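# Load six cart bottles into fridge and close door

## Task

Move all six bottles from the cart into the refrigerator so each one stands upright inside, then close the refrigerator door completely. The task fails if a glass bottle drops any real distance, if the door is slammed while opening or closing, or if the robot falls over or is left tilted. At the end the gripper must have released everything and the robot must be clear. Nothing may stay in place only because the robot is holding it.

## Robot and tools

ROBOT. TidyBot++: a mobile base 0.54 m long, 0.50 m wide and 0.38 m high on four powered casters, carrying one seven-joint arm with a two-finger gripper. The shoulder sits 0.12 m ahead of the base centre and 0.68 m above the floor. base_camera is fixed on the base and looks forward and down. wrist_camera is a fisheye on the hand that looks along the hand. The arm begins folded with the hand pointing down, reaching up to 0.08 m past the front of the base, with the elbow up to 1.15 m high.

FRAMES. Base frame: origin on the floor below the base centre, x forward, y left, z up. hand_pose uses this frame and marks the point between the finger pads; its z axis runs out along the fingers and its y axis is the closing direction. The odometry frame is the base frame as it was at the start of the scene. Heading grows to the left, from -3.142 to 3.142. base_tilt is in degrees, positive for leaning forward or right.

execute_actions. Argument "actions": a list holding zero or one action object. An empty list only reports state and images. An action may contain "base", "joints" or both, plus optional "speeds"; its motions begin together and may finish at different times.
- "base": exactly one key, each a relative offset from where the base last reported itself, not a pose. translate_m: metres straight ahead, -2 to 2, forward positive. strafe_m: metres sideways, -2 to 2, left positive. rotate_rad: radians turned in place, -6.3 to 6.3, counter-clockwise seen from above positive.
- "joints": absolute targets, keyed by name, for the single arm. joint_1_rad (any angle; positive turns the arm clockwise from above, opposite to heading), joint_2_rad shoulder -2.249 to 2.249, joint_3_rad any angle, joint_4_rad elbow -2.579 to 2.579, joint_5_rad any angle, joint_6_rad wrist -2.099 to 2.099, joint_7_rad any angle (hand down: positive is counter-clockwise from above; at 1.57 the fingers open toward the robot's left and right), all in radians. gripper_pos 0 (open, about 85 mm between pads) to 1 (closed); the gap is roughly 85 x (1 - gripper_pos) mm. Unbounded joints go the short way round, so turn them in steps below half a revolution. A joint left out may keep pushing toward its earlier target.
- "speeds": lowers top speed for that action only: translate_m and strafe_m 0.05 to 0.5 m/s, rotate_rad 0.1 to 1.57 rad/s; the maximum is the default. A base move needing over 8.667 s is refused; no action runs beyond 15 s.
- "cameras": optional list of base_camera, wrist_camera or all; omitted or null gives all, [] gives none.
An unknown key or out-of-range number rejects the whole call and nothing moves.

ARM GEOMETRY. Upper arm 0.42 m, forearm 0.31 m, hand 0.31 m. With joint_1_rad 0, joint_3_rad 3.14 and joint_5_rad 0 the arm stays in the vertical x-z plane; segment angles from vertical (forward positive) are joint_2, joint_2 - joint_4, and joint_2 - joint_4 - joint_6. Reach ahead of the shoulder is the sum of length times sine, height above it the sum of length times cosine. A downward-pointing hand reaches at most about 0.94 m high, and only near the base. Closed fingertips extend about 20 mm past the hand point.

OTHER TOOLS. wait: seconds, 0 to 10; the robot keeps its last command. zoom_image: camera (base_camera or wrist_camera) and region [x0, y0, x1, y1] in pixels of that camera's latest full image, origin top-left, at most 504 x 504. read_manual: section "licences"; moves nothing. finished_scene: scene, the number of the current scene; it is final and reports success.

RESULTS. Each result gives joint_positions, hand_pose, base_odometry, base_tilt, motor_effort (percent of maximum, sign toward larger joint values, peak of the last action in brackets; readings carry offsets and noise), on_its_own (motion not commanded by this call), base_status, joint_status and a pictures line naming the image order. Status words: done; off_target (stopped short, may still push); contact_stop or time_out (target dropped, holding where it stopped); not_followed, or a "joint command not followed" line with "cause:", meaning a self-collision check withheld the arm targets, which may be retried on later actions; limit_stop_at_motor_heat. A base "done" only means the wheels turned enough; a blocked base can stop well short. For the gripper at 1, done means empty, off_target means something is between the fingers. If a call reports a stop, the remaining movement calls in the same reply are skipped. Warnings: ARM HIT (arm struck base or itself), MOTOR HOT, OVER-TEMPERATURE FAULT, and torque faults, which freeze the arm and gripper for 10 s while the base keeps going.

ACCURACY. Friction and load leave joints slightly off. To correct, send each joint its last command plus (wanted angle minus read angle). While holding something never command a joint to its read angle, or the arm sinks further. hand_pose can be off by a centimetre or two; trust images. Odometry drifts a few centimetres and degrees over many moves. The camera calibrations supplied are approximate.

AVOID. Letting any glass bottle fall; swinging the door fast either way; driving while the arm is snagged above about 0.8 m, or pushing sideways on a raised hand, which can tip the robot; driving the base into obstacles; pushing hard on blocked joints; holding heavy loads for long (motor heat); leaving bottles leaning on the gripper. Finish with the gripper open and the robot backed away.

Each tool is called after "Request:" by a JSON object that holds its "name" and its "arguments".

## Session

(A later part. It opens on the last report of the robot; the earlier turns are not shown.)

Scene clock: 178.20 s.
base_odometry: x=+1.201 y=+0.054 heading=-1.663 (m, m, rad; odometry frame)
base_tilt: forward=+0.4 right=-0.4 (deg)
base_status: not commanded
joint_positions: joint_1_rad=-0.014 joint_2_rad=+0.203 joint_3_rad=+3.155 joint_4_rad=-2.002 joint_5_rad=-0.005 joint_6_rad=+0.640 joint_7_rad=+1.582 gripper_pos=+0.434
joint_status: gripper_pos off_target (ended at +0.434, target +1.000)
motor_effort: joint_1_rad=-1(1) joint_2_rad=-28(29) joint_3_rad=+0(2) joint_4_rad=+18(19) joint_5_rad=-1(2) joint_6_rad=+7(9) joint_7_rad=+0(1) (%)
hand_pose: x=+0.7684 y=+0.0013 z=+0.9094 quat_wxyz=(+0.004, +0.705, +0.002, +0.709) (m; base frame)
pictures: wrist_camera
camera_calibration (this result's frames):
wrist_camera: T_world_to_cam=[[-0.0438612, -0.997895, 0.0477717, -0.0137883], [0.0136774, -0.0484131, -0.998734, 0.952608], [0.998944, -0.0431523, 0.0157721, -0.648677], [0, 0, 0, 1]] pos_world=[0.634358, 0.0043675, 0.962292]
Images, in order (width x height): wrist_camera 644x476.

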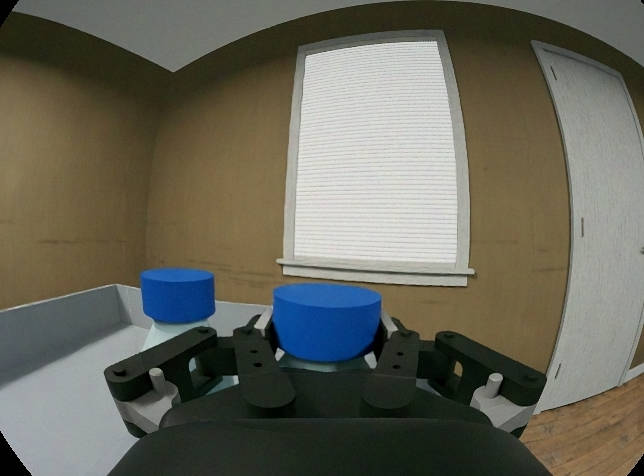

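Request:
{"name": "execute_actions", "arguments": {"actions": [{"joints":{"joint_2_rad":-0.22,"joint_4_rad":-1.70,"joint_6_rad":-0.04}}], "cameras": []}}

Request:
{"name": "execute_actions", "arguments": {"actions": [{"base":{"translate_m":-0.233}}], "cameras": []}}

Request:
{"name": "execute_actions", "arguments": {"actions": [{"base":{"rotate_rad":-3.468},"speeds":{"rotate_rad":1.3},"joints":{"joint_1_rad":-0.125}}]}}

Request:
{"name": "execute_actions", "arguments": {"actions": [{"base":{"translate_m":0.70},"speeds":{"translate_m":0.4}}], "cameras": ["base_camera"]}}

Request:
{"name": "execute_actions", "arguments": {"actions": [{"joints":{"joint_4_rad":-1.85,"joint_6_rad":0.12}}], "cameras": ["wrist_camera"]}}

Request:
{"name": "execute_actions", "arguments": {"actions": [{"joints":{"joint_4_rad":-1.94,"joint_6_rad":0.185}}], "cameras": []}}

Scene clock: 183.50 s.
base_odometry: x=+1.201 y=+0.054 heading=-1.663 (m, m, rad; odometry frame)
base_tilt: forward=+0.4 right=-0.4 (deg)
base_status: not commanded
joint_positions: joint_1_rad=-0.014 joint_2_rad=-0.207 joint_3_rad=+3.155 joint_4_rad=-1.724 joint_5_rad=-0.005 joint_6_rad=-0.033 joint_7_rad=+1.582 gripper_pos=+0.434
joint_status: all done
motor_effort: joint_1_rad=+0(1) joint_2_rad=-20(35) joint_3_rad=+1(0) joint_4_rad=+26(26) joint_5_rad=+0(0) joint_6_rad=+11(14) joint_7_rad=+0(0) (%)
hand_pose: x=+0.6576 y=+0.0004 z=+1.1175 quat_wxyz=(+0.001, +0.699, +0.001, +0.715) (m; base frame)
pictures: none
No camera images: the call's "cameras" was empty. Leave "cameras" out to get every camera's image.

Scene clock: 185.27 s.
base_odometry: x=+1.222 y=+0.286 heading=-1.662 (m, m, rad; odometry frame)
base_tilt: forward=+0.3 right=-0.4 (deg)
base_status: done
joint_positions: joint_1_rad=-0.014 joint_2_rad=-0.207 joint_3_rad=+3.155 joint_4_rad=-1.724 joint_5_rad=-0.005 joint_6_rad=-0.036 joint_7_rad=+1.582 gripper_pos=+0.434
joint_status: not commanded
motor_effort: joint_1_rad=+1(1) joint_2_rad=-19(23) joint_3_rad=+1(1) joint_4_rad=+26(28) joint_5_rad=-1(1) joint_6_rad=+11(11) joint_7_rad=+0(0) (%)
hand_pose: x=+0.6579 y=+0.0007 z=+1.1163 quat_wxyz=(+0.001, +0.701, +0.001, +0.714) (m; base frame)
pictures: none
No camera images: the call's "cameras" was empty. Leave "cameras" out to get every camera's image.

Scene clock: 189.10 s.
base_odometry: x=+1.222 y=+0.286 heading=+1.153 (m, m, rad; odometry frame)
base_tilt: forward=+0.4 right=-0.3 (deg)
base_status: done
joint_positions: joint_1_rad=-0.120 joint_2_rad=-0.206 joint_3_rad=+3.157 joint_4_rad=-1.724 joint_5_rad=-0.005 joint_6_rad=-0.036 joint_7_rad=+1.582 gripper_pos=+0.434
joint_status: all done
motor_effort: joint_1_rad=-1(3) joint_2_rad=-19(22) joint_3_rad=+1(5) joint_4_rad=+27(26) joint_5_rad=+0(0) joint_6_rad=+11(11) joint_7_rad=+1(0) (%)
hand_pose: x=+0.6555 y=+0.0564 z=+1.1156 quat_wxyz=(-0.036, +0.700, +0.038, +0.712) (m; base frame)
pictures: base_camera, wrist_camera
camera_calibration (this result's frames):
wrist_camera: T_world_to_cam=[[0.0628214, -0.997202, 0.0405222, -0.0355375], [0.0290559, -0.0387577, -0.998826, 1.15219], [0.997602, 0.0639251, 0.0265398, -0.553896], [0, 0, 0, 1]] pos_world=[0.521322, 0.0446261, 1.16698]
Images, in order (width x height): base_camera 644x364, wrist_camera 644x476.

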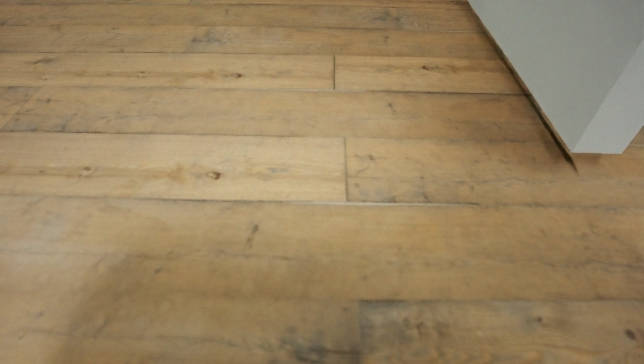

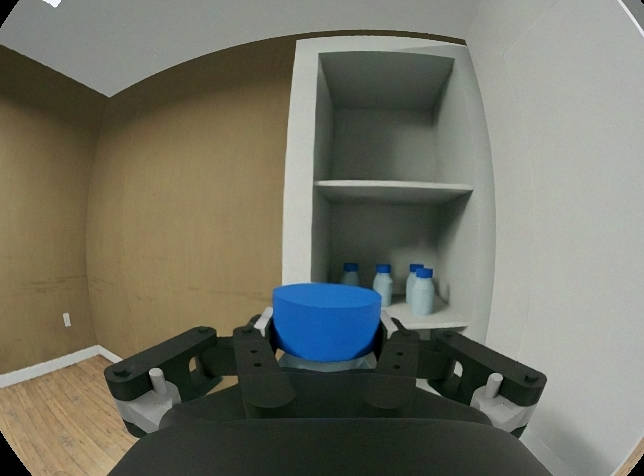

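Scene clock: 192.03 s.
base_odometry: x=+1.507 y=+0.926 heading=+1.153 (m, m, rad; odometry frame)
base_tilt: forward=+0.4 right=-0.4 (deg)
base_status: done
joint_positions: joint_1_rad=-0.120 joint_2_rad=-0.202 joint_3_rad=+3.157 joint_4_rad=-1.724 joint_5_rad=-0.005 joint_6_rad=-0.037 joint_7_rad=+1.582 gripper_pos=+0.434
joint_status: not commanded
motor_effort: joint_1_rad=+0(0) joint_2_rad=-20(23) joint_3_rad=+1(2) joint_4_rad=+27(27) joint_5_rad=+0(0) joint_6_rad=+11(12) joint_7_rad=+1(1) (%)
hand_pose: x=+0.6571 y=+0.0566 z=+1.1134 quat_wxyz=(-0.036, +0.702, +0.038, +0.711) (m; base frame)
pictures: base_camera
Images, in order (width x height): base_camera 644x364.

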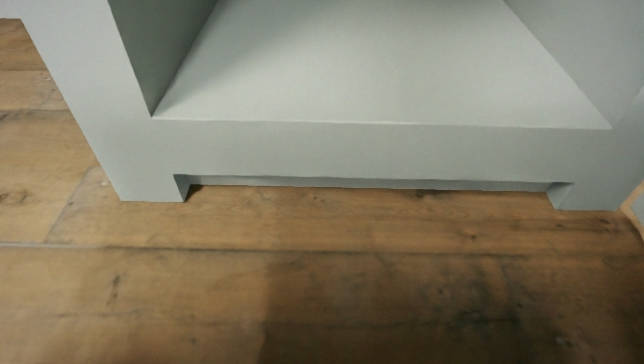

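Scene clock: 193.10 s.
base_odometry: x=+1.507 y=+0.926 heading=+1.153 (m, m, rad; odometry frame)
base_tilt: forward=+0.4 right=-0.4 (deg)
base_status: not commanded
joint_positions: joint_1_rad=-0.120 joint_2_rad=-0.202 joint_3_rad=+3.157 joint_4_rad=-1.865 joint_5_rad=-0.005 joint_6_rad=+0.074 joint_7_rad=+1.582 gripper_pos=+0.434
joint_status: all done
motor_effort: joint_1_rad=+0(0) joint_2_rad=-19(21) joint_3_rad=+1(1) joint_4_rad=+26(27) joint_5_rad=-1(0) joint_6_rad=+11(11) joint_7_rad=+0(0) (%)
hand_pose: x=+0.6561 y=+0.0564 z=+1.0594 quat_wxyz=(-0.036, +0.713, +0.038, +0.700) (m; base frame)
pictures: wrist_camera
camera_calibration (this result's frames):
wrist_camera: T_world_to_cam=[[0.063833, -0.997075, 0.0420432, -0.035494], [-0.00612606, -0.0425198, -0.999077, 1.11959], [0.997942, 0.0635165, -0.00882231, -0.515765], [0, 0, 0, 1]] pos_world=[0.523828, 0.0449744, 1.1155]
Images, in order (width x height): wrist_camera 644x476.

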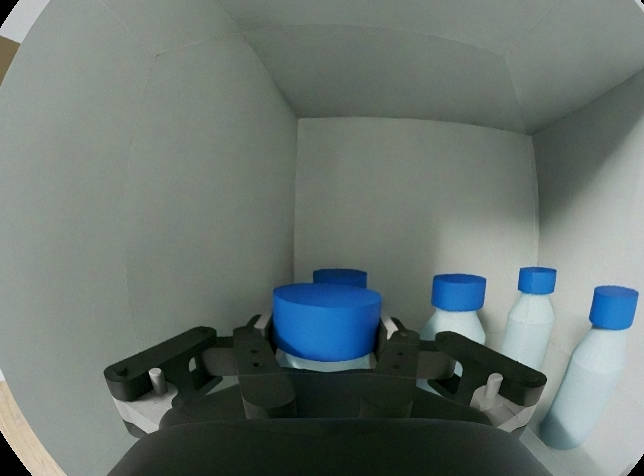

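Scene clock: 193.97 s.
base_odometry: x=+1.507 y=+0.926 heading=+1.153 (m, m, rad; odometry frame)
base_tilt: forward=+0.3 right=-0.4 (deg)
base_status: not commanded
joint_positions: joint_1_rad=-0.120 joint_2_rad=-0.206 joint_3_rad=+3.157 joint_4_rad=-1.928 joint_5_rad=-0.005 joint_6_rad=+0.156 joint_7_rad=+1.582 gripper_pos=+0.434
joint_status: all done
motor_effort: joint_1_rad=+0(1) joint_2_rad=-16(20) joint_3_rad=+1(2) joint_4_rad=+23(26) joint_5_rad=-1(1) joint_6_rad=+8(11) joint_7_rad=+0(0) (%)
hand_pose: x=+0.6522 y=+0.0560 z=+1.0477 quat_wxyz=(-0.036, +0.704, +0.038, +0.708) (m; base frame)
pictures: none
No camera images: the call's "cameras" was empty. Leave "cameras" out to get every camera's image.

Request:
{"name": "execute_actions", "arguments": {"actions": [{"joints":{"gripper_pos":0.05}}], "cameras": []}}

Request:
{"name": "execute_actions", "arguments": {"actions": [{"base":{"translate_m":-0.70}}], "cameras": ["wrist_camera"]}}

Request:
{"name": "execute_actions", "arguments": {"actions": [{"base":{"rotate_rad":3.572},"joints":{"joint_1_rad":0}}], "cameras": []}}

Request:
{"name": "execute_actions", "arguments": {"actions": [{"base":{"translate_m":0.16},"speeds":{"translate_m":0.15},"joints":{"joint_2_rad":0.2,"joint_4_rad":-2.015,"joint_6_rad":0.665}}], "cameras": ["wrist_camera"]}}

Scene clock: 197.83 s.
base_odometry: x=+1.507 y=+0.926 heading=+1.153 (m, m, rad; odometry frame)
base_tilt: forward=+0.3 right=-0.4 (deg)
base_status: not commanded
joint_positions: joint_1_rad=-0.120 joint_2_rad=-0.206 joint_3_rad=+3.157 joint_4_rad=-1.928 joint_5_rad=-0.005 joint_6_rad=+0.158 joint_7_rad=+1.582 gripper_pos=+0.050
joint_status: all done
motor_effort: joint_1_rad=+0(1) joint_2_rad=-16(16) joint_3_rad=+1(1) joint_4_rad=+22(23) joint_5_rad=-1(1) joint_6_rad=+8(9) joint_7_rad=+0(0) (%)
hand_pose: x=+0.6522 y=+0.0560 z=+1.0480 quat_wxyz=(-0.036, +0.704, +0.038, +0.708) (m; base frame)
pictures: none
No camera images: the call's "cameras" was empty. Leave "cameras" out to get every camera's image.

Scene clock: 200.73 s.
base_odometry: x=+1.222 y=+0.287 heading=+1.152 (m, m, rad; odometry frame)
base_tilt: forward=+0.4 right=-0.4 (deg)
base_status: done
joint_positions: joint_1_rad=-0.120 joint_2_rad=-0.216 joint_3_rad=+3.157 joint_4_rad=-1.929 joint_5_rad=-0.005 joint_6_rad=+0.161 joint_7_rad=+1.582 gripper_pos=+0.050
joint_status: not commanded
motor_effort: joint_1_rad=+1(1) joint_2_rad=-16(20) joint_3_rad=+1(3) joint_4_rad=+22(23) joint_5_rad=+0(1) joint_6_rad=+8(8) joint_7_rad=+0(1) (%)
hand_pose: x=+0.6485 y=+0.0555 z=+1.0540 quat_wxyz=(-0.036, +0.699, +0.037, +0.713) (m; base frame)
pictures: wrist_camera
camera_calibration (this result's frames):
wrist_camera: T_world_to_cam=[[0.0619096, -0.997266, 0.0403555, -0.0326481], [0.0308509, -0.0385017, -0.998782, 1.08958], [0.997605, 0.0630792, 0.028383, -0.547127], [0, 0, 0, 1]] pos_world=[0.514223, 0.0439042, 1.1051]
Images, in order (width x height): wrist_camera 644x476.

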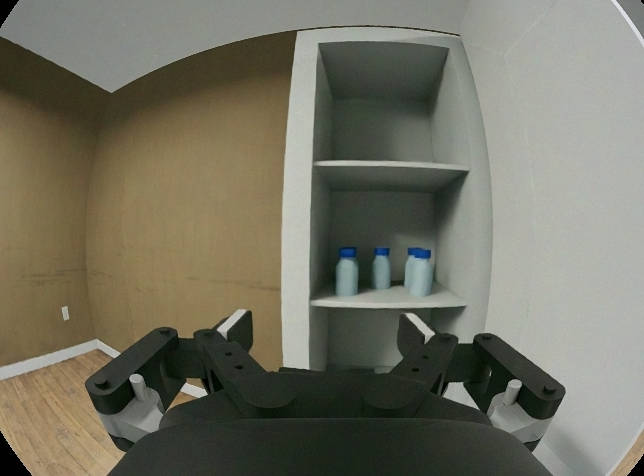

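Scene clock: 204.30 s.
base_odometry: x=+1.222 y=+0.287 heading=-1.559 (m, m, rad; odometry frame)
base_tilt: forward=+0.3 right=-0.4 (deg)
base_status: done
joint_positions: joint_1_rad=-0.009 joint_2_rad=-0.216 joint_3_rad=+3.156 joint_4_rad=-1.929 joint_5_rad=-0.005 joint_6_rad=+0.161 joint_7_rad=+1.582 gripper_pos=+0.050
joint_status: all done
motor_effort: joint_1_rad=+0(2) joint_2_rad=-15(18) joint_3_rad=+1(2) joint_4_rad=+22(23) joint_5_rad=-1(0) joint_6_rad=+8(8) joint_7_rad=+0(0) (%)
hand_pose: x=+0.6514 y=-0.0028 z=+1.0540 quat_wxyz=(+0.003, +0.700, -0.001, +0.714) (m; base frame)
pictures: none
No camera images: the call's "cameras" was empty. Leave "cameras" out to get every camera's image.

Scene clock: 206.03 s.
base_odometry: x=+1.224 y=+0.126 heading=-1.559 (m, m, rad; odometry frame)
base_tilt: forward=+0.4 right=-0.4 (deg)
base_status: done
joint_positions: joint_1_rad=-0.009 joint_2_rad=+0.204 joint_3_rad=+3.156 joint_4_rad=-2.002 joint_5_rad=-0.005 joint_6_rad=+0.638 joint_7_rad=+1.582 gripper_pos=+0.050
joint_status: all done
motor_effort: joint_1_rad=+0(1) joint_2_rad=-29(32) joint_3_rad=+1(2) joint_4_rad=+20(23) joint_5_rad=+0(0) joint_6_rad=+8(9) joint_7_rad=-1(1) (%)
hand_pose: x=+0.7688 y=-0.0023 z=+0.9080 quat_wxyz=(+0.006, +0.706, +0.001, +0.708) (m; base frame)
pictures: wrist_camera
camera_calibration (this result's frames):
wrist_camera: T_world_to_cam=[[-0.0493253, -0.997625, 0.0480844, -0.0133929], [0.0103285, -0.04865, -0.998762, 0.953596], [0.998729, -0.0487676, 0.0127037, -0.646227], [0, 0, 0, 1]] pos_world=[0.634896, 0.00151632, 0.961269]
Images, in order (width x height): wrist_camera 644x476.

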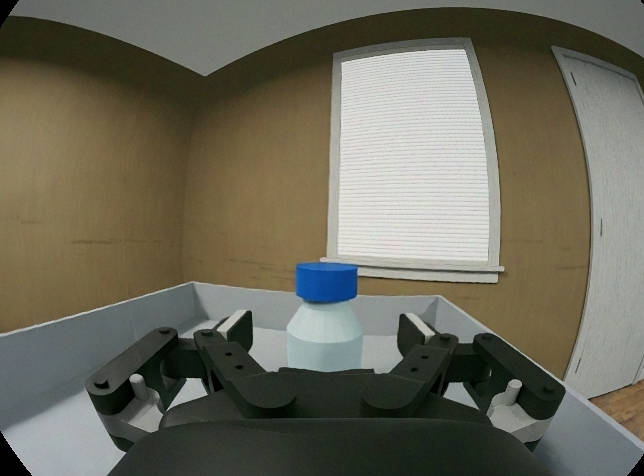

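Request:
{"name": "execute_actions", "arguments": {"actions": [{"base":{"translate_m":0.108},"speeds":{"translate_m":0.12}}], "cameras": []}}

Request:
{"name": "execute_actions", "arguments": {"actions": [{"joints":{"gripper_pos":1}}], "cameras": ["wrist_camera"]}}

Request:
{"name": "execute_actions", "arguments": {"actions": [{"joints":{"joint_2_rad":-0.22,"joint_4_rad":-1.70,"joint_6_rad":-0.04}}], "cameras": []}}

Request:
{"name": "execute_actions", "arguments": {"actions": [{"base":{"translate_m":-0.268}}], "cameras": []}}

Request:
{"name": "execute_actions", "arguments": {"actions": [{"base":{"rotate_rad":-3.572},"speeds":{"rotate_rad":1.3},"joints":{"joint_1_rad":0.115}}]}}

Request:
{"name": "execute_actions", "arguments": {"actions": [{"base":{"translate_m":0.685},"speeds":{"translate_m":0.4}}], "cameras": ["wrist_camera"]}}

Scene clock: 210.50 s.
base_odometry: x=+1.225 y=+0.018 heading=-1.558 (m, m, rad; odometry frame)
base_tilt: forward=+0.4 right=-0.4 (deg)
base_status: done
joint_positions: joint_1_rad=-0.009 joint_2_rad=+0.203 joint_3_rad=+3.156 joint_4_rad=-2.003 joint_5_rad=-0.005 joint_6_rad=+0.640 joint_7_rad=+1.582 gripper_pos=+0.050
joint_status: not commanded
motor_effort: joint_1_rad=+1(1) joint_2_rad=-28(32) joint_3_rad=+1(0) joint_4_rad=+19(20) joint_5_rad=+0(0) joint_6_rad=+8(8) joint_7_rad=+0(0) (%)
hand_pose: x=+0.7683 y=-0.0023 z=+0.9087 quat_wxyz=(+0.006, +0.706, +0.001, +0.709) (m; base frame)
pictures: none
No camera images: the call's "cameras" was empty. Leave "cameras" out to get every camera's image.

Scene clock: 211.57 s.
base_odometry: x=+1.225 y=+0.018 heading=-1.558 (m, m, rad; odometry frame)
base_tilt: forward=+0.4 right=-0.4 (deg)
base_status: not commanded
joint_positions: joint_1_rad=-0.009 joint_2_rad=+0.203 joint_3_rad=+3.156 joint_4_rad=-2.003 joint_5_rad=-0.005 joint_6_rad=+0.640 joint_7_rad=+1.582 gripper_pos=+0.432
joint_status: gripper_pos off_target (ended at +0.432, target +1.000)
motor_effort: joint_1_rad=-1(2) joint_2_rad=-28(29) joint_3_rad=+0(1) joint_4_rad=+20(19) joint_5_rad=+0(0) joint_6_rad=+8(8) joint_7_rad=+0(1) (%)
hand_pose: x=+0.7683 y=-0.0024 z=+0.9088 quat_wxyz=(+0.006, +0.705, +0.000, +0.709) (m; base frame)
pictures: wrist_camera
camera_calibration (this result's frames):
wrist_camera: T_world_to_cam=[[-0.0497107, -0.997629, 0.0475974, -0.0128113], [0.012335, -0.0482659, -0.998758, 0.952871], [0.998687, -0.0490618, 0.0147051, -0.647526], [0, 0, 0, 1]] pos_world=[0.634286, 0.00144148, 0.96182]
Images, in order (width x height): wrist_camera 644x476.

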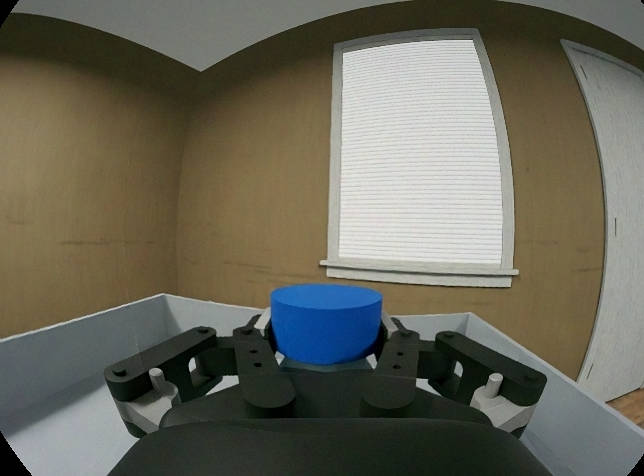

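Scene clock: 213.40 s.
base_odometry: x=+1.225 y=+0.018 heading=-1.558 (m, m, rad; odometry frame)
base_tilt: forward=+0.4 right=-0.4 (deg)
base_status: not commanded
joint_positions: joint_1_rad=-0.009 joint_2_rad=-0.201 joint_3_rad=+3.156 joint_4_rad=-1.729 joint_5_rad=-0.005 joint_6_rad=-0.040 joint_7_rad=+1.582 gripper_pos=+0.432
joint_status: all done
motor_effort: joint_1_rad=+0(0) joint_2_rad=-21(37) joint_3_rad=+1(0) joint_4_rad=+27(28) joint_5_rad=+0(1) joint_6_rad=+12(12) joint_7_rad=+0(0) (%)
hand_pose: x=+0.6604 y=-0.0026 z=+1.1083 quat_wxyz=(+0.003, +0.706, -0.001, +0.708) (m; base frame)
pictures: none
No camera images: the call's "cameras" was empty. Leave "cameras" out to get every camera's image.

Scene clock: 215.30 s.
base_odometry: x=+1.222 y=+0.286 heading=-1.557 (m, m, rad; odometry frame)
base_tilt: forward=+0.4 right=-0.5 (deg)
base_status: done
joint_positions: joint_1_rad=-0.009 joint_2_rad=-0.201 joint_3_rad=+3.156 joint_4_rad=-1.729 joint_5_rad=-0.005 joint_6_rad=-0.043 joint_7_rad=+1.582 gripper_pos=+0.432
joint_status: not commanded
motor_effort: joint_1_rad=+0(2) joint_2_rad=-20(25) joint_3_rad=+1(1) joint_4_rad=+27(28) joint_5_rad=-1(1) joint_6_rad=+12(13) joint_7_rad=+0(0) (%)
hand_pose: x=+0.6607 y=-0.0026 z=+1.1071 quat_wxyz=(+0.003, +0.707, -0.001, +0.707) (m; base frame)
pictures: none
No camera images: the call's "cameras" was empty. Leave "cameras" out to get every camera's image.

Scene clock: 219.17 s.
base_odometry: x=+1.222 y=+0.287 heading=+1.154 (m, m, rad; odometry frame)
base_tilt: forward=+0.4 right=-0.4 (deg)
base_status: done
joint_positions: joint_1_rad=+0.105 joint_2_rad=-0.200 joint_3_rad=+3.157 joint_4_rad=-1.729 joint_5_rad=-0.005 joint_6_rad=-0.043 joint_7_rad=+1.582 gripper_pos=+0.432
joint_status: all done
motor_effort: joint_1_rad=+0(3) joint_2_rad=-21(23) joint_3_rad=+1(5) joint_4_rad=+26(28) joint_5_rad=-1(0) joint_6_rad=+12(12) joint_7_rad=+0(1) (%)
hand_pose: x=+0.6572 y=-0.0651 z=+1.1065 quat_wxyz=(+0.043, +0.707, -0.042, +0.705) (m; base frame)
pictures: base_camera, wrist_camera
camera_calibration (this result's frames):
wrist_camera: T_world_to_cam=[[-0.160441, -0.9862, 0.0408533, -0.0092773], [0.000960386, -0.0415454, -0.999136, 1.15695], [0.987045, -0.160263, 0.0076127, -0.534338], [0, 0, 0, 1]] pos_world=[0.524816, -0.0467178, 1.1604]
Images, in order (width x height): base_camera 644x364, wrist_camera 644x476.

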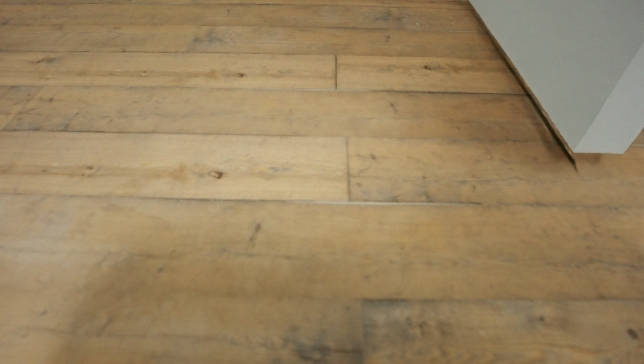

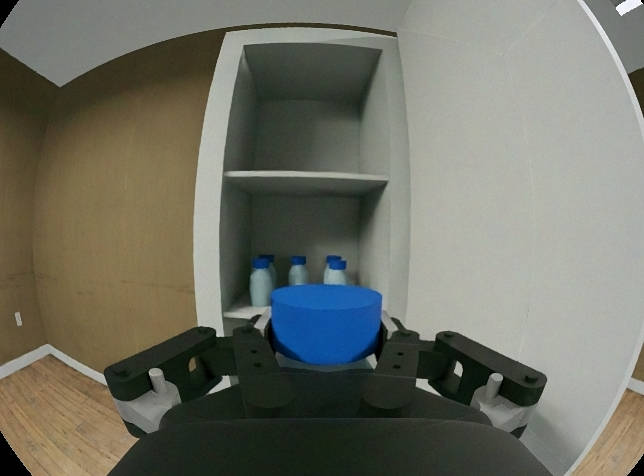

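Scene clock: 222.07 s.
base_odometry: x=+1.500 y=+0.913 heading=+1.154 (m, m, rad; odometry frame)
base_tilt: forward=+0.4 right=-0.4 (deg)
base_status: done
joint_positions: joint_1_rad=+0.105 joint_2_rad=-0.195 joint_3_rad=+3.157 joint_4_rad=-1.729 joint_5_rad=-0.005 joint_6_rad=-0.044 joint_7_rad=+1.582 gripper_pos=+0.432
joint_status: not commanded
motor_effort: joint_1_rad=+0(1) joint_2_rad=-21(24) joint_3_rad=+1(2) joint_4_rad=+27(28) joint_5_rad=-1(1) joint_6_rad=+12(13) joint_7_rad=+0(1) (%)
hand_pose: x=+0.6591 y=-0.0653 z=+1.1039 quat_wxyz=(+0.043, +0.708, -0.042, +0.703) (m; base frame)
pictures: wrist_camera
camera_calibration (this result's frames):
wrist_camera: T_world_to_cam=[[-0.160228, -0.986223, 0.0411267, -0.00950863], [-0.00407953, -0.041003, -0.999151, 1.15772], [0.987072, -0.16026, 0.00254651, -0.530604], [0, 0, 0, 1]] pos_world=[0.526944, -0.0469419, 1.15848]
Images, in order (width x height): wrist_camera 644x476.

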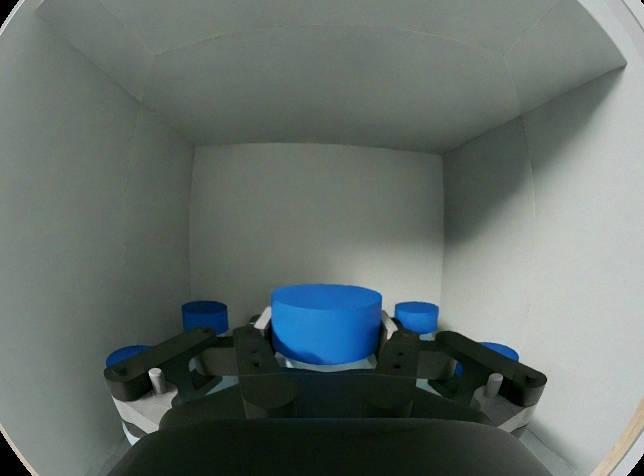

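Request:
{"name": "execute_actions", "arguments": {"actions": [{"joints":{"joint_4_rad":-1.85,"joint_6_rad":0.12}}], "cameras": []}}

Request:
{"name": "execute_actions", "arguments": {"actions": [{"joints":{"joint_4_rad":-1.94,"joint_6_rad":0.185}}], "cameras": []}}

Request:
{"name": "execute_actions", "arguments": {"actions": [{"joints":{"gripper_pos":0.12}}], "cameras": []}}

Request:
{"name": "execute_actions", "arguments": {"actions": [{"base":{"translate_m":-0.52}}], "cameras": ["wrist_camera"]}}

Request:
{"name": "execute_actions", "arguments": {"actions": [{"joints":{"joint_1_rad":0,"joint_2_rad":-0.31,"joint_4_rad":-2.5,"joint_6_rad":-0.85}}], "cameras": []}}

Request:
{"name": "execute_actions", "arguments": {"actions": [{"base":{"strafe_m":-0.78}}]}}

Scene clock: 227.87 s.
base_odometry: x=+1.500 y=+0.913 heading=+1.154 (m, m, rad; odometry frame)
base_tilt: forward=+0.4 right=-0.4 (deg)
base_status: not commanded
joint_positions: joint_1_rad=+0.105 joint_2_rad=-0.195 joint_3_rad=+3.157 joint_4_rad=-1.872 joint_5_rad=-0.005 joint_6_rad=+0.068 joint_7_rad=+1.582 gripper_pos=+0.432
joint_status: all done
motor_effort: joint_1_rad=+1(0) joint_2_rad=-21(22) joint_3_rad=+1(1) joint_4_rad=+27(30) joint_5_rad=-1(0) joint_6_rad=+12(13) joint_7_rad=+0(1) (%)
hand_pose: x=+0.6573 y=-0.0651 z=+1.0492 quat_wxyz=(+0.043, +0.719, -0.043, +0.692) (m; base frame)
pictures: none
No camera images: the call's "cameras" was empty. Leave "cameras" out to get every camera's image.

Scene clock: 228.73 s.
base_odometry: x=+1.500 y=+0.913 heading=+1.154 (m, m, rad; odometry frame)
base_tilt: forward=+0.4 right=-0.4 (deg)
base_status: not commanded
joint_positions: joint_1_rad=+0.105 joint_2_rad=-0.204 joint_3_rad=+3.157 joint_4_rad=-1.928 joint_5_rad=-0.005 joint_6_rad=+0.156 joint_7_rad=+1.582 gripper_pos=+0.432
joint_status: all done
motor_effort: joint_1_rad=+0(1) joint_2_rad=-18(21) joint_3_rad=+0(0) joint_4_rad=+22(26) joint_5_rad=+0(1) joint_6_rad=+9(12) joint_7_rad=+0(0) (%)
hand_pose: x=+0.6521 y=-0.0646 z=+1.0466 quat_wxyz=(+0.044, +0.705, -0.042, +0.707) (m; base frame)
pictures: none
No camera images: the call's "cameras" was empty. Leave "cameras" out to get every camera's image.

Scene clock: 229.77 s.
base_odometry: x=+1.500 y=+0.913 heading=+1.154 (m, m, rad; odometry frame)
base_tilt: forward=+0.4 right=-0.4 (deg)
base_status: not commanded
joint_positions: joint_1_rad=+0.105 joint_2_rad=-0.206 joint_3_rad=+3.157 joint_4_rad=-1.928 joint_5_rad=-0.005 joint_6_rad=+0.158 joint_7_rad=+1.582 gripper_pos=+0.120
joint_status: all done
motor_effort: joint_1_rad=+0(0) joint_2_rad=-16(18) joint_3_rad=+1(0) joint_4_rad=+22(22) joint_5_rad=+0(0) joint_6_rad=+8(9) joint_7_rad=+0(0) (%)
hand_pose: x=+0.6513 y=-0.0645 z=+1.0482 quat_wxyz=(+0.044, +0.704, -0.042, +0.708) (m; base frame)
pictures: none
No camera images: the call's "cameras" was empty. Leave "cameras" out to get every camera's image.

Scene clock: 232.30 s.
base_odometry: x=+1.289 y=+0.437 heading=+1.153 (m, m, rad; odometry frame)
base_tilt: forward=+0.3 right=-0.4 (deg)
base_status: done
joint_positions: joint_1_rad=+0.105 joint_2_rad=-0.221 joint_3_rad=+3.157 joint_4_rad=-1.929 joint_5_rad=-0.005 joint_6_rad=+0.161 joint_7_rad=+1.582 gripper_pos=+0.120
joint_status: not commanded
motor_effort: joint_1_rad=+0(1) joint_2_rad=-15(20) joint_3_rad=+1(2) joint_4_rad=+23(23) joint_5_rad=-1(1) joint_6_rad=+8(9) joint_7_rad=+0(0) (%)
hand_pose: x=+0.6456 y=-0.0639 z=+1.0568 quat_wxyz=(+0.044, +0.697, -0.042, +0.714) (m; base frame)
pictures: wrist_camera
camera_calibration (this result's frames):
wrist_camera: T_world_to_cam=[[-0.162571, -0.985906, 0.039489, -0.00515854], [0.0267248, -0.0444064, -0.998656, 1.09002], [0.986335, -0.161297, 0.0335673, -0.549281], [0, 0, 0, 1]] pos_world=[0.511806, -0.0452793, 1.1072]
Images, in order (width x height): wrist_camera 644x476.

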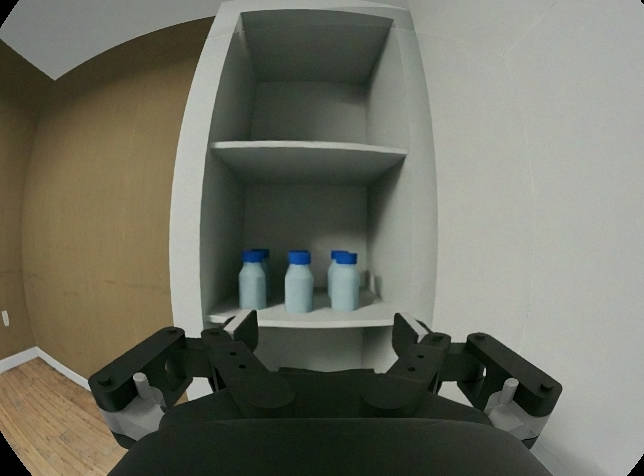

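Scene clock: 234.10 s.
base_odometry: x=+1.289 y=+0.437 heading=+1.153 (m, m, rad; odometry frame)
base_tilt: forward=+0.3 right=-0.4 (deg)
base_status: not commanded
joint_positions: joint_1_rad=+0.023 joint_2_rad=-0.293 joint_3_rad=+3.157 joint_4_rad=-2.490 joint_5_rad=-0.005 joint_6_rad=-0.830 joint_7_rad=+1.582 gripper_pos=+0.120
joint_status: all done
motor_effort: joint_1_rad=+0(1) joint_2_rad=-5(16) joint_3_rad=+1(1) joint_4_rad=+14(22) joint_5_rad=+0(1) joint_6_rad=+1(8) joint_7_rad=+0(1) (%)
hand_pose: x=+0.2881 y=-0.0034 z=+0.5914 quat_wxyz=(-0.003, +0.998, -0.015, +0.058) (m; base frame)
pictures: none
No camera images: the call's "cameras" was empty. Leave "cameras" out to get every camera's image.

Scene clock: 237.03 s.
base_odometry: x=+2.001 y=+0.120 heading=+1.153 (m, m, rad; odometry frame)
base_tilt: forward=+0.4 right=-0.3 (deg)
base_status: done
joint_positions: joint_1_rad=+0.022 joint_2_rad=-0.294 joint_3_rad=+3.157 joint_4_rad=-2.490 joint_5_rad=-0.005 joint_6_rad=-0.830 joint_7_rad=+1.582 gripper_pos=+0.120
joint_status: not commanded
motor_effort: joint_1_rad=+0(0) joint_2_rad=-4(5) joint_3_rad=+1(1) joint_4_rad=+14(15) joint_5_rad=+0(1) joint_6_rad=+1(2) joint_7_rad=+0(0) (%)
hand_pose: x=+0.2881 y=-0.0032 z=+0.5914 quat_wxyz=(-0.003, +0.998, -0.015, +0.058) (m; base frame)
pictures: base_camera, wrist_camera
camera_calibration (this result's frames):
wrist_camera: T_world_to_cam=[[0.00405487, -0.999288, 0.0375098, -0.0319482], [-0.992338, -0.0086529, -0.123246, 0.413498], [0.123483, -0.0367226, -0.991667, 0.684042], [0, 0, 0, 1]] pos_world=[0.325992, -0.00322768, 0.730503]
Images, in order (width x height): base_camera 644x364, wrist_camera 644x476.

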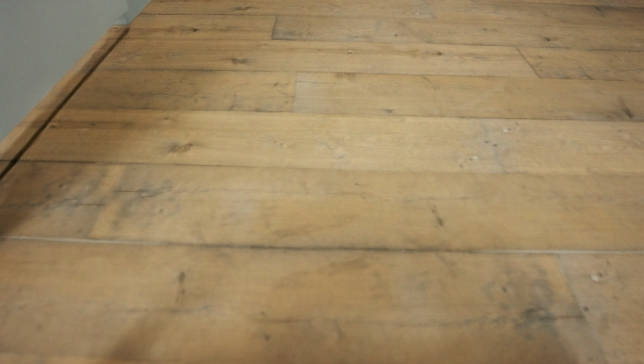

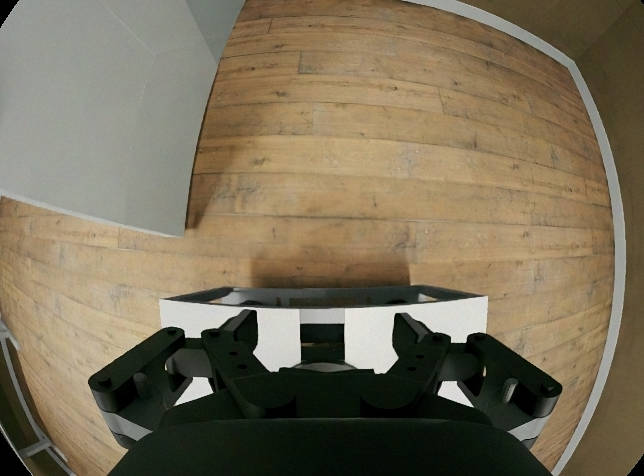

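Request:
{"name": "execute_actions", "arguments": {"actions": [{"base":{"translate_m":0.4}}], "cameras": []}}

Request:
{"name": "execute_actions", "arguments": {"actions": [{"base":{"strafe_m":0.55},"speeds":{"strafe_m":0.09}}]}}

Request:
{"name": "wait", "arguments": {"seconds": 2}}

Scene clock: 241.43 s.
base_odometry: x=+2.164 y=+0.486 heading=+1.153 (m, m, rad; odometry frame)
base_tilt: forward=+0.4 right=-0.4 (deg)
base_status: done
joint_positions: joint_1_rad=+0.022 joint_2_rad=-0.299 joint_3_rad=+3.157 joint_4_rad=-2.490 joint_5_rad=-0.005 joint_6_rad=-0.830 joint_7_rad=+1.582 gripper_pos=+0.120
joint_status: not commanded
motor_effort: joint_1_rad=+0(0) joint_2_rad=-4(7) joint_3_rad=+1(1) joint_4_rad=+14(16) joint_5_rad=-1(0) joint_6_rad=+1(2) joint_7_rad=+0(1) (%)
hand_pose: x=+0.2884 y=-0.0032 z=+0.5922 quat_wxyz=(-0.003, +0.998, -0.015, +0.060) (m; base frame)
pictures: none
No camera images: the call's "cameras" was empty. Leave "cameras" out to get every camera's image.

Scene clock: 248.07 s.
base_odometry: x=+1.661 y=+0.710 heading=+1.152 (m, m, rad; odometry frame)
base_tilt: forward=+0.4 right=-0.4 (deg)
base_status: done
joint_positions: joint_1_rad=+0.022 joint_2_rad=-0.299 joint_3_rad=+3.157 joint_4_rad=-2.490 joint_5_rad=-0.006 joint_6_rad=-0.830 joint_7_rad=+1.582 gripper_pos=+0.120
joint_status: not commanded
motor_effort: joint_1_rad=+0(0) joint_2_rad=-4(5) joint_3_rad=+1(2) joint_4_rad=+15(15) joint_5_rad=-1(1) joint_6_rad=+1(2) joint_7_rad=+0(0) (%)
hand_pose: x=+0.2884 y=-0.0031 z=+0.5922 quat_wxyz=(-0.003, +0.998, -0.015, +0.060) (m; base frame)
pictures: base_camera, wrist_camera
camera_calibration (this result's frames):
wrist_camera: T_world_to_cam=[[0.00428384, -0.999293, 0.0373466, -0.0317614], [-0.991742, -0.00903255, -0.127928, 0.416476], [0.128175, -0.0364902, -0.99108, 0.683062], [0, 0, 0, 1]] pos_world=[0.325621, -0.00305203, 0.731434]
Images, in order (width x height): base_camera 644x364, wrist_camera 644x476.

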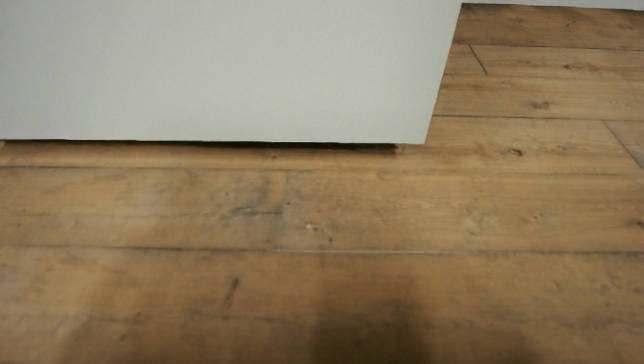

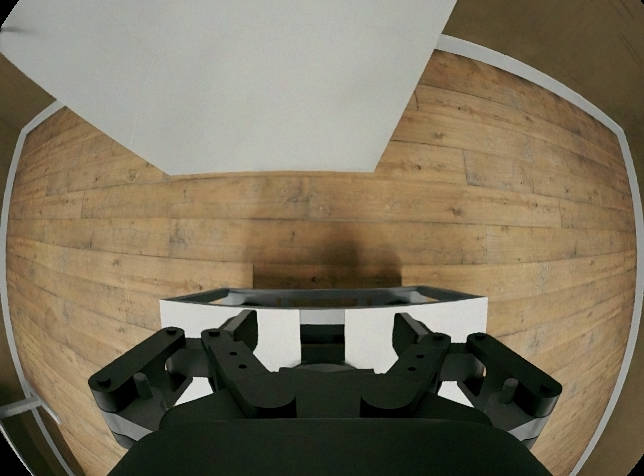

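Scene clock: 250.07 s.
base_odometry: x=+1.661 y=+0.710 heading=+1.152 (m, m, rad; odometry frame)
base_tilt: forward=+0.3 right=-0.4 (deg)
base_status: done
joint_positions: joint_1_rad=+0.022 joint_2_rad=-0.299 joint_3_rad=+3.157 joint_4_rad=-2.490 joint_5_rad=-0.006 joint_6_rad=-0.830 joint_7_rad=+1.582 gripper_pos=+0.120
joint_status: not commanded
motor_effort: joint_1_rad=+0(0) joint_2_rad=-4(5) joint_3_rad=+1(2) joint_4_rad=+15(15) joint_5_rad=+0(1) joint_6_rad=+1(2) joint_7_rad=+0(0) (%)
hand_pose: x=+0.2884 y=-0.0031 z=+0.5922 quat_wxyz=(-0.003, +0.998, -0.015, +0.060) (m; base frame)
wait: 2.00 s; at rest by 0.27 s
pictures: base_camera, wrist_camera
camera_calibration (this result's frames):
wrist_camera: T_world_to_cam=[[0.00428403, -0.999293, 0.0373467, -0.0317615], [-0.991742, -0.00903274, -0.127928, 0.416476], [0.128175, -0.0364903, -0.99108, 0.683062], [0, 0, 0, 1]] pos_world=[0.325621, -0.00305199, 0.731434]
Images, in order (width x height): base_camera 644x364, wrist_camera 644x476.

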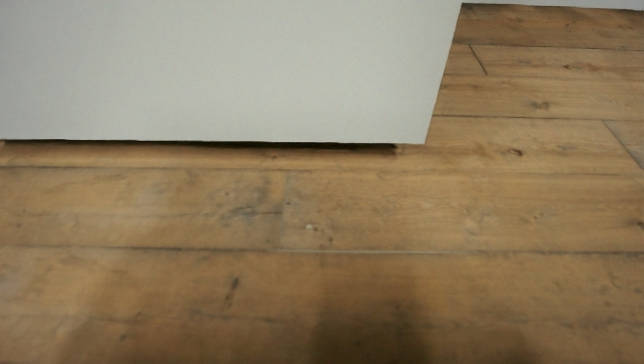

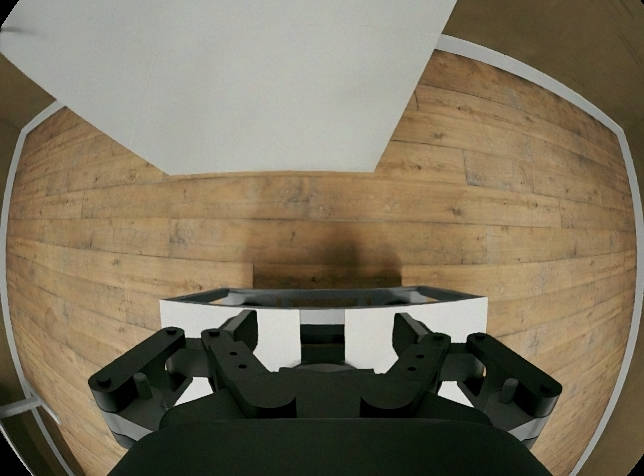

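Request:
{"name": "finished_scene", "arguments": {"scene": 2}}

The scene is finished: the task was done.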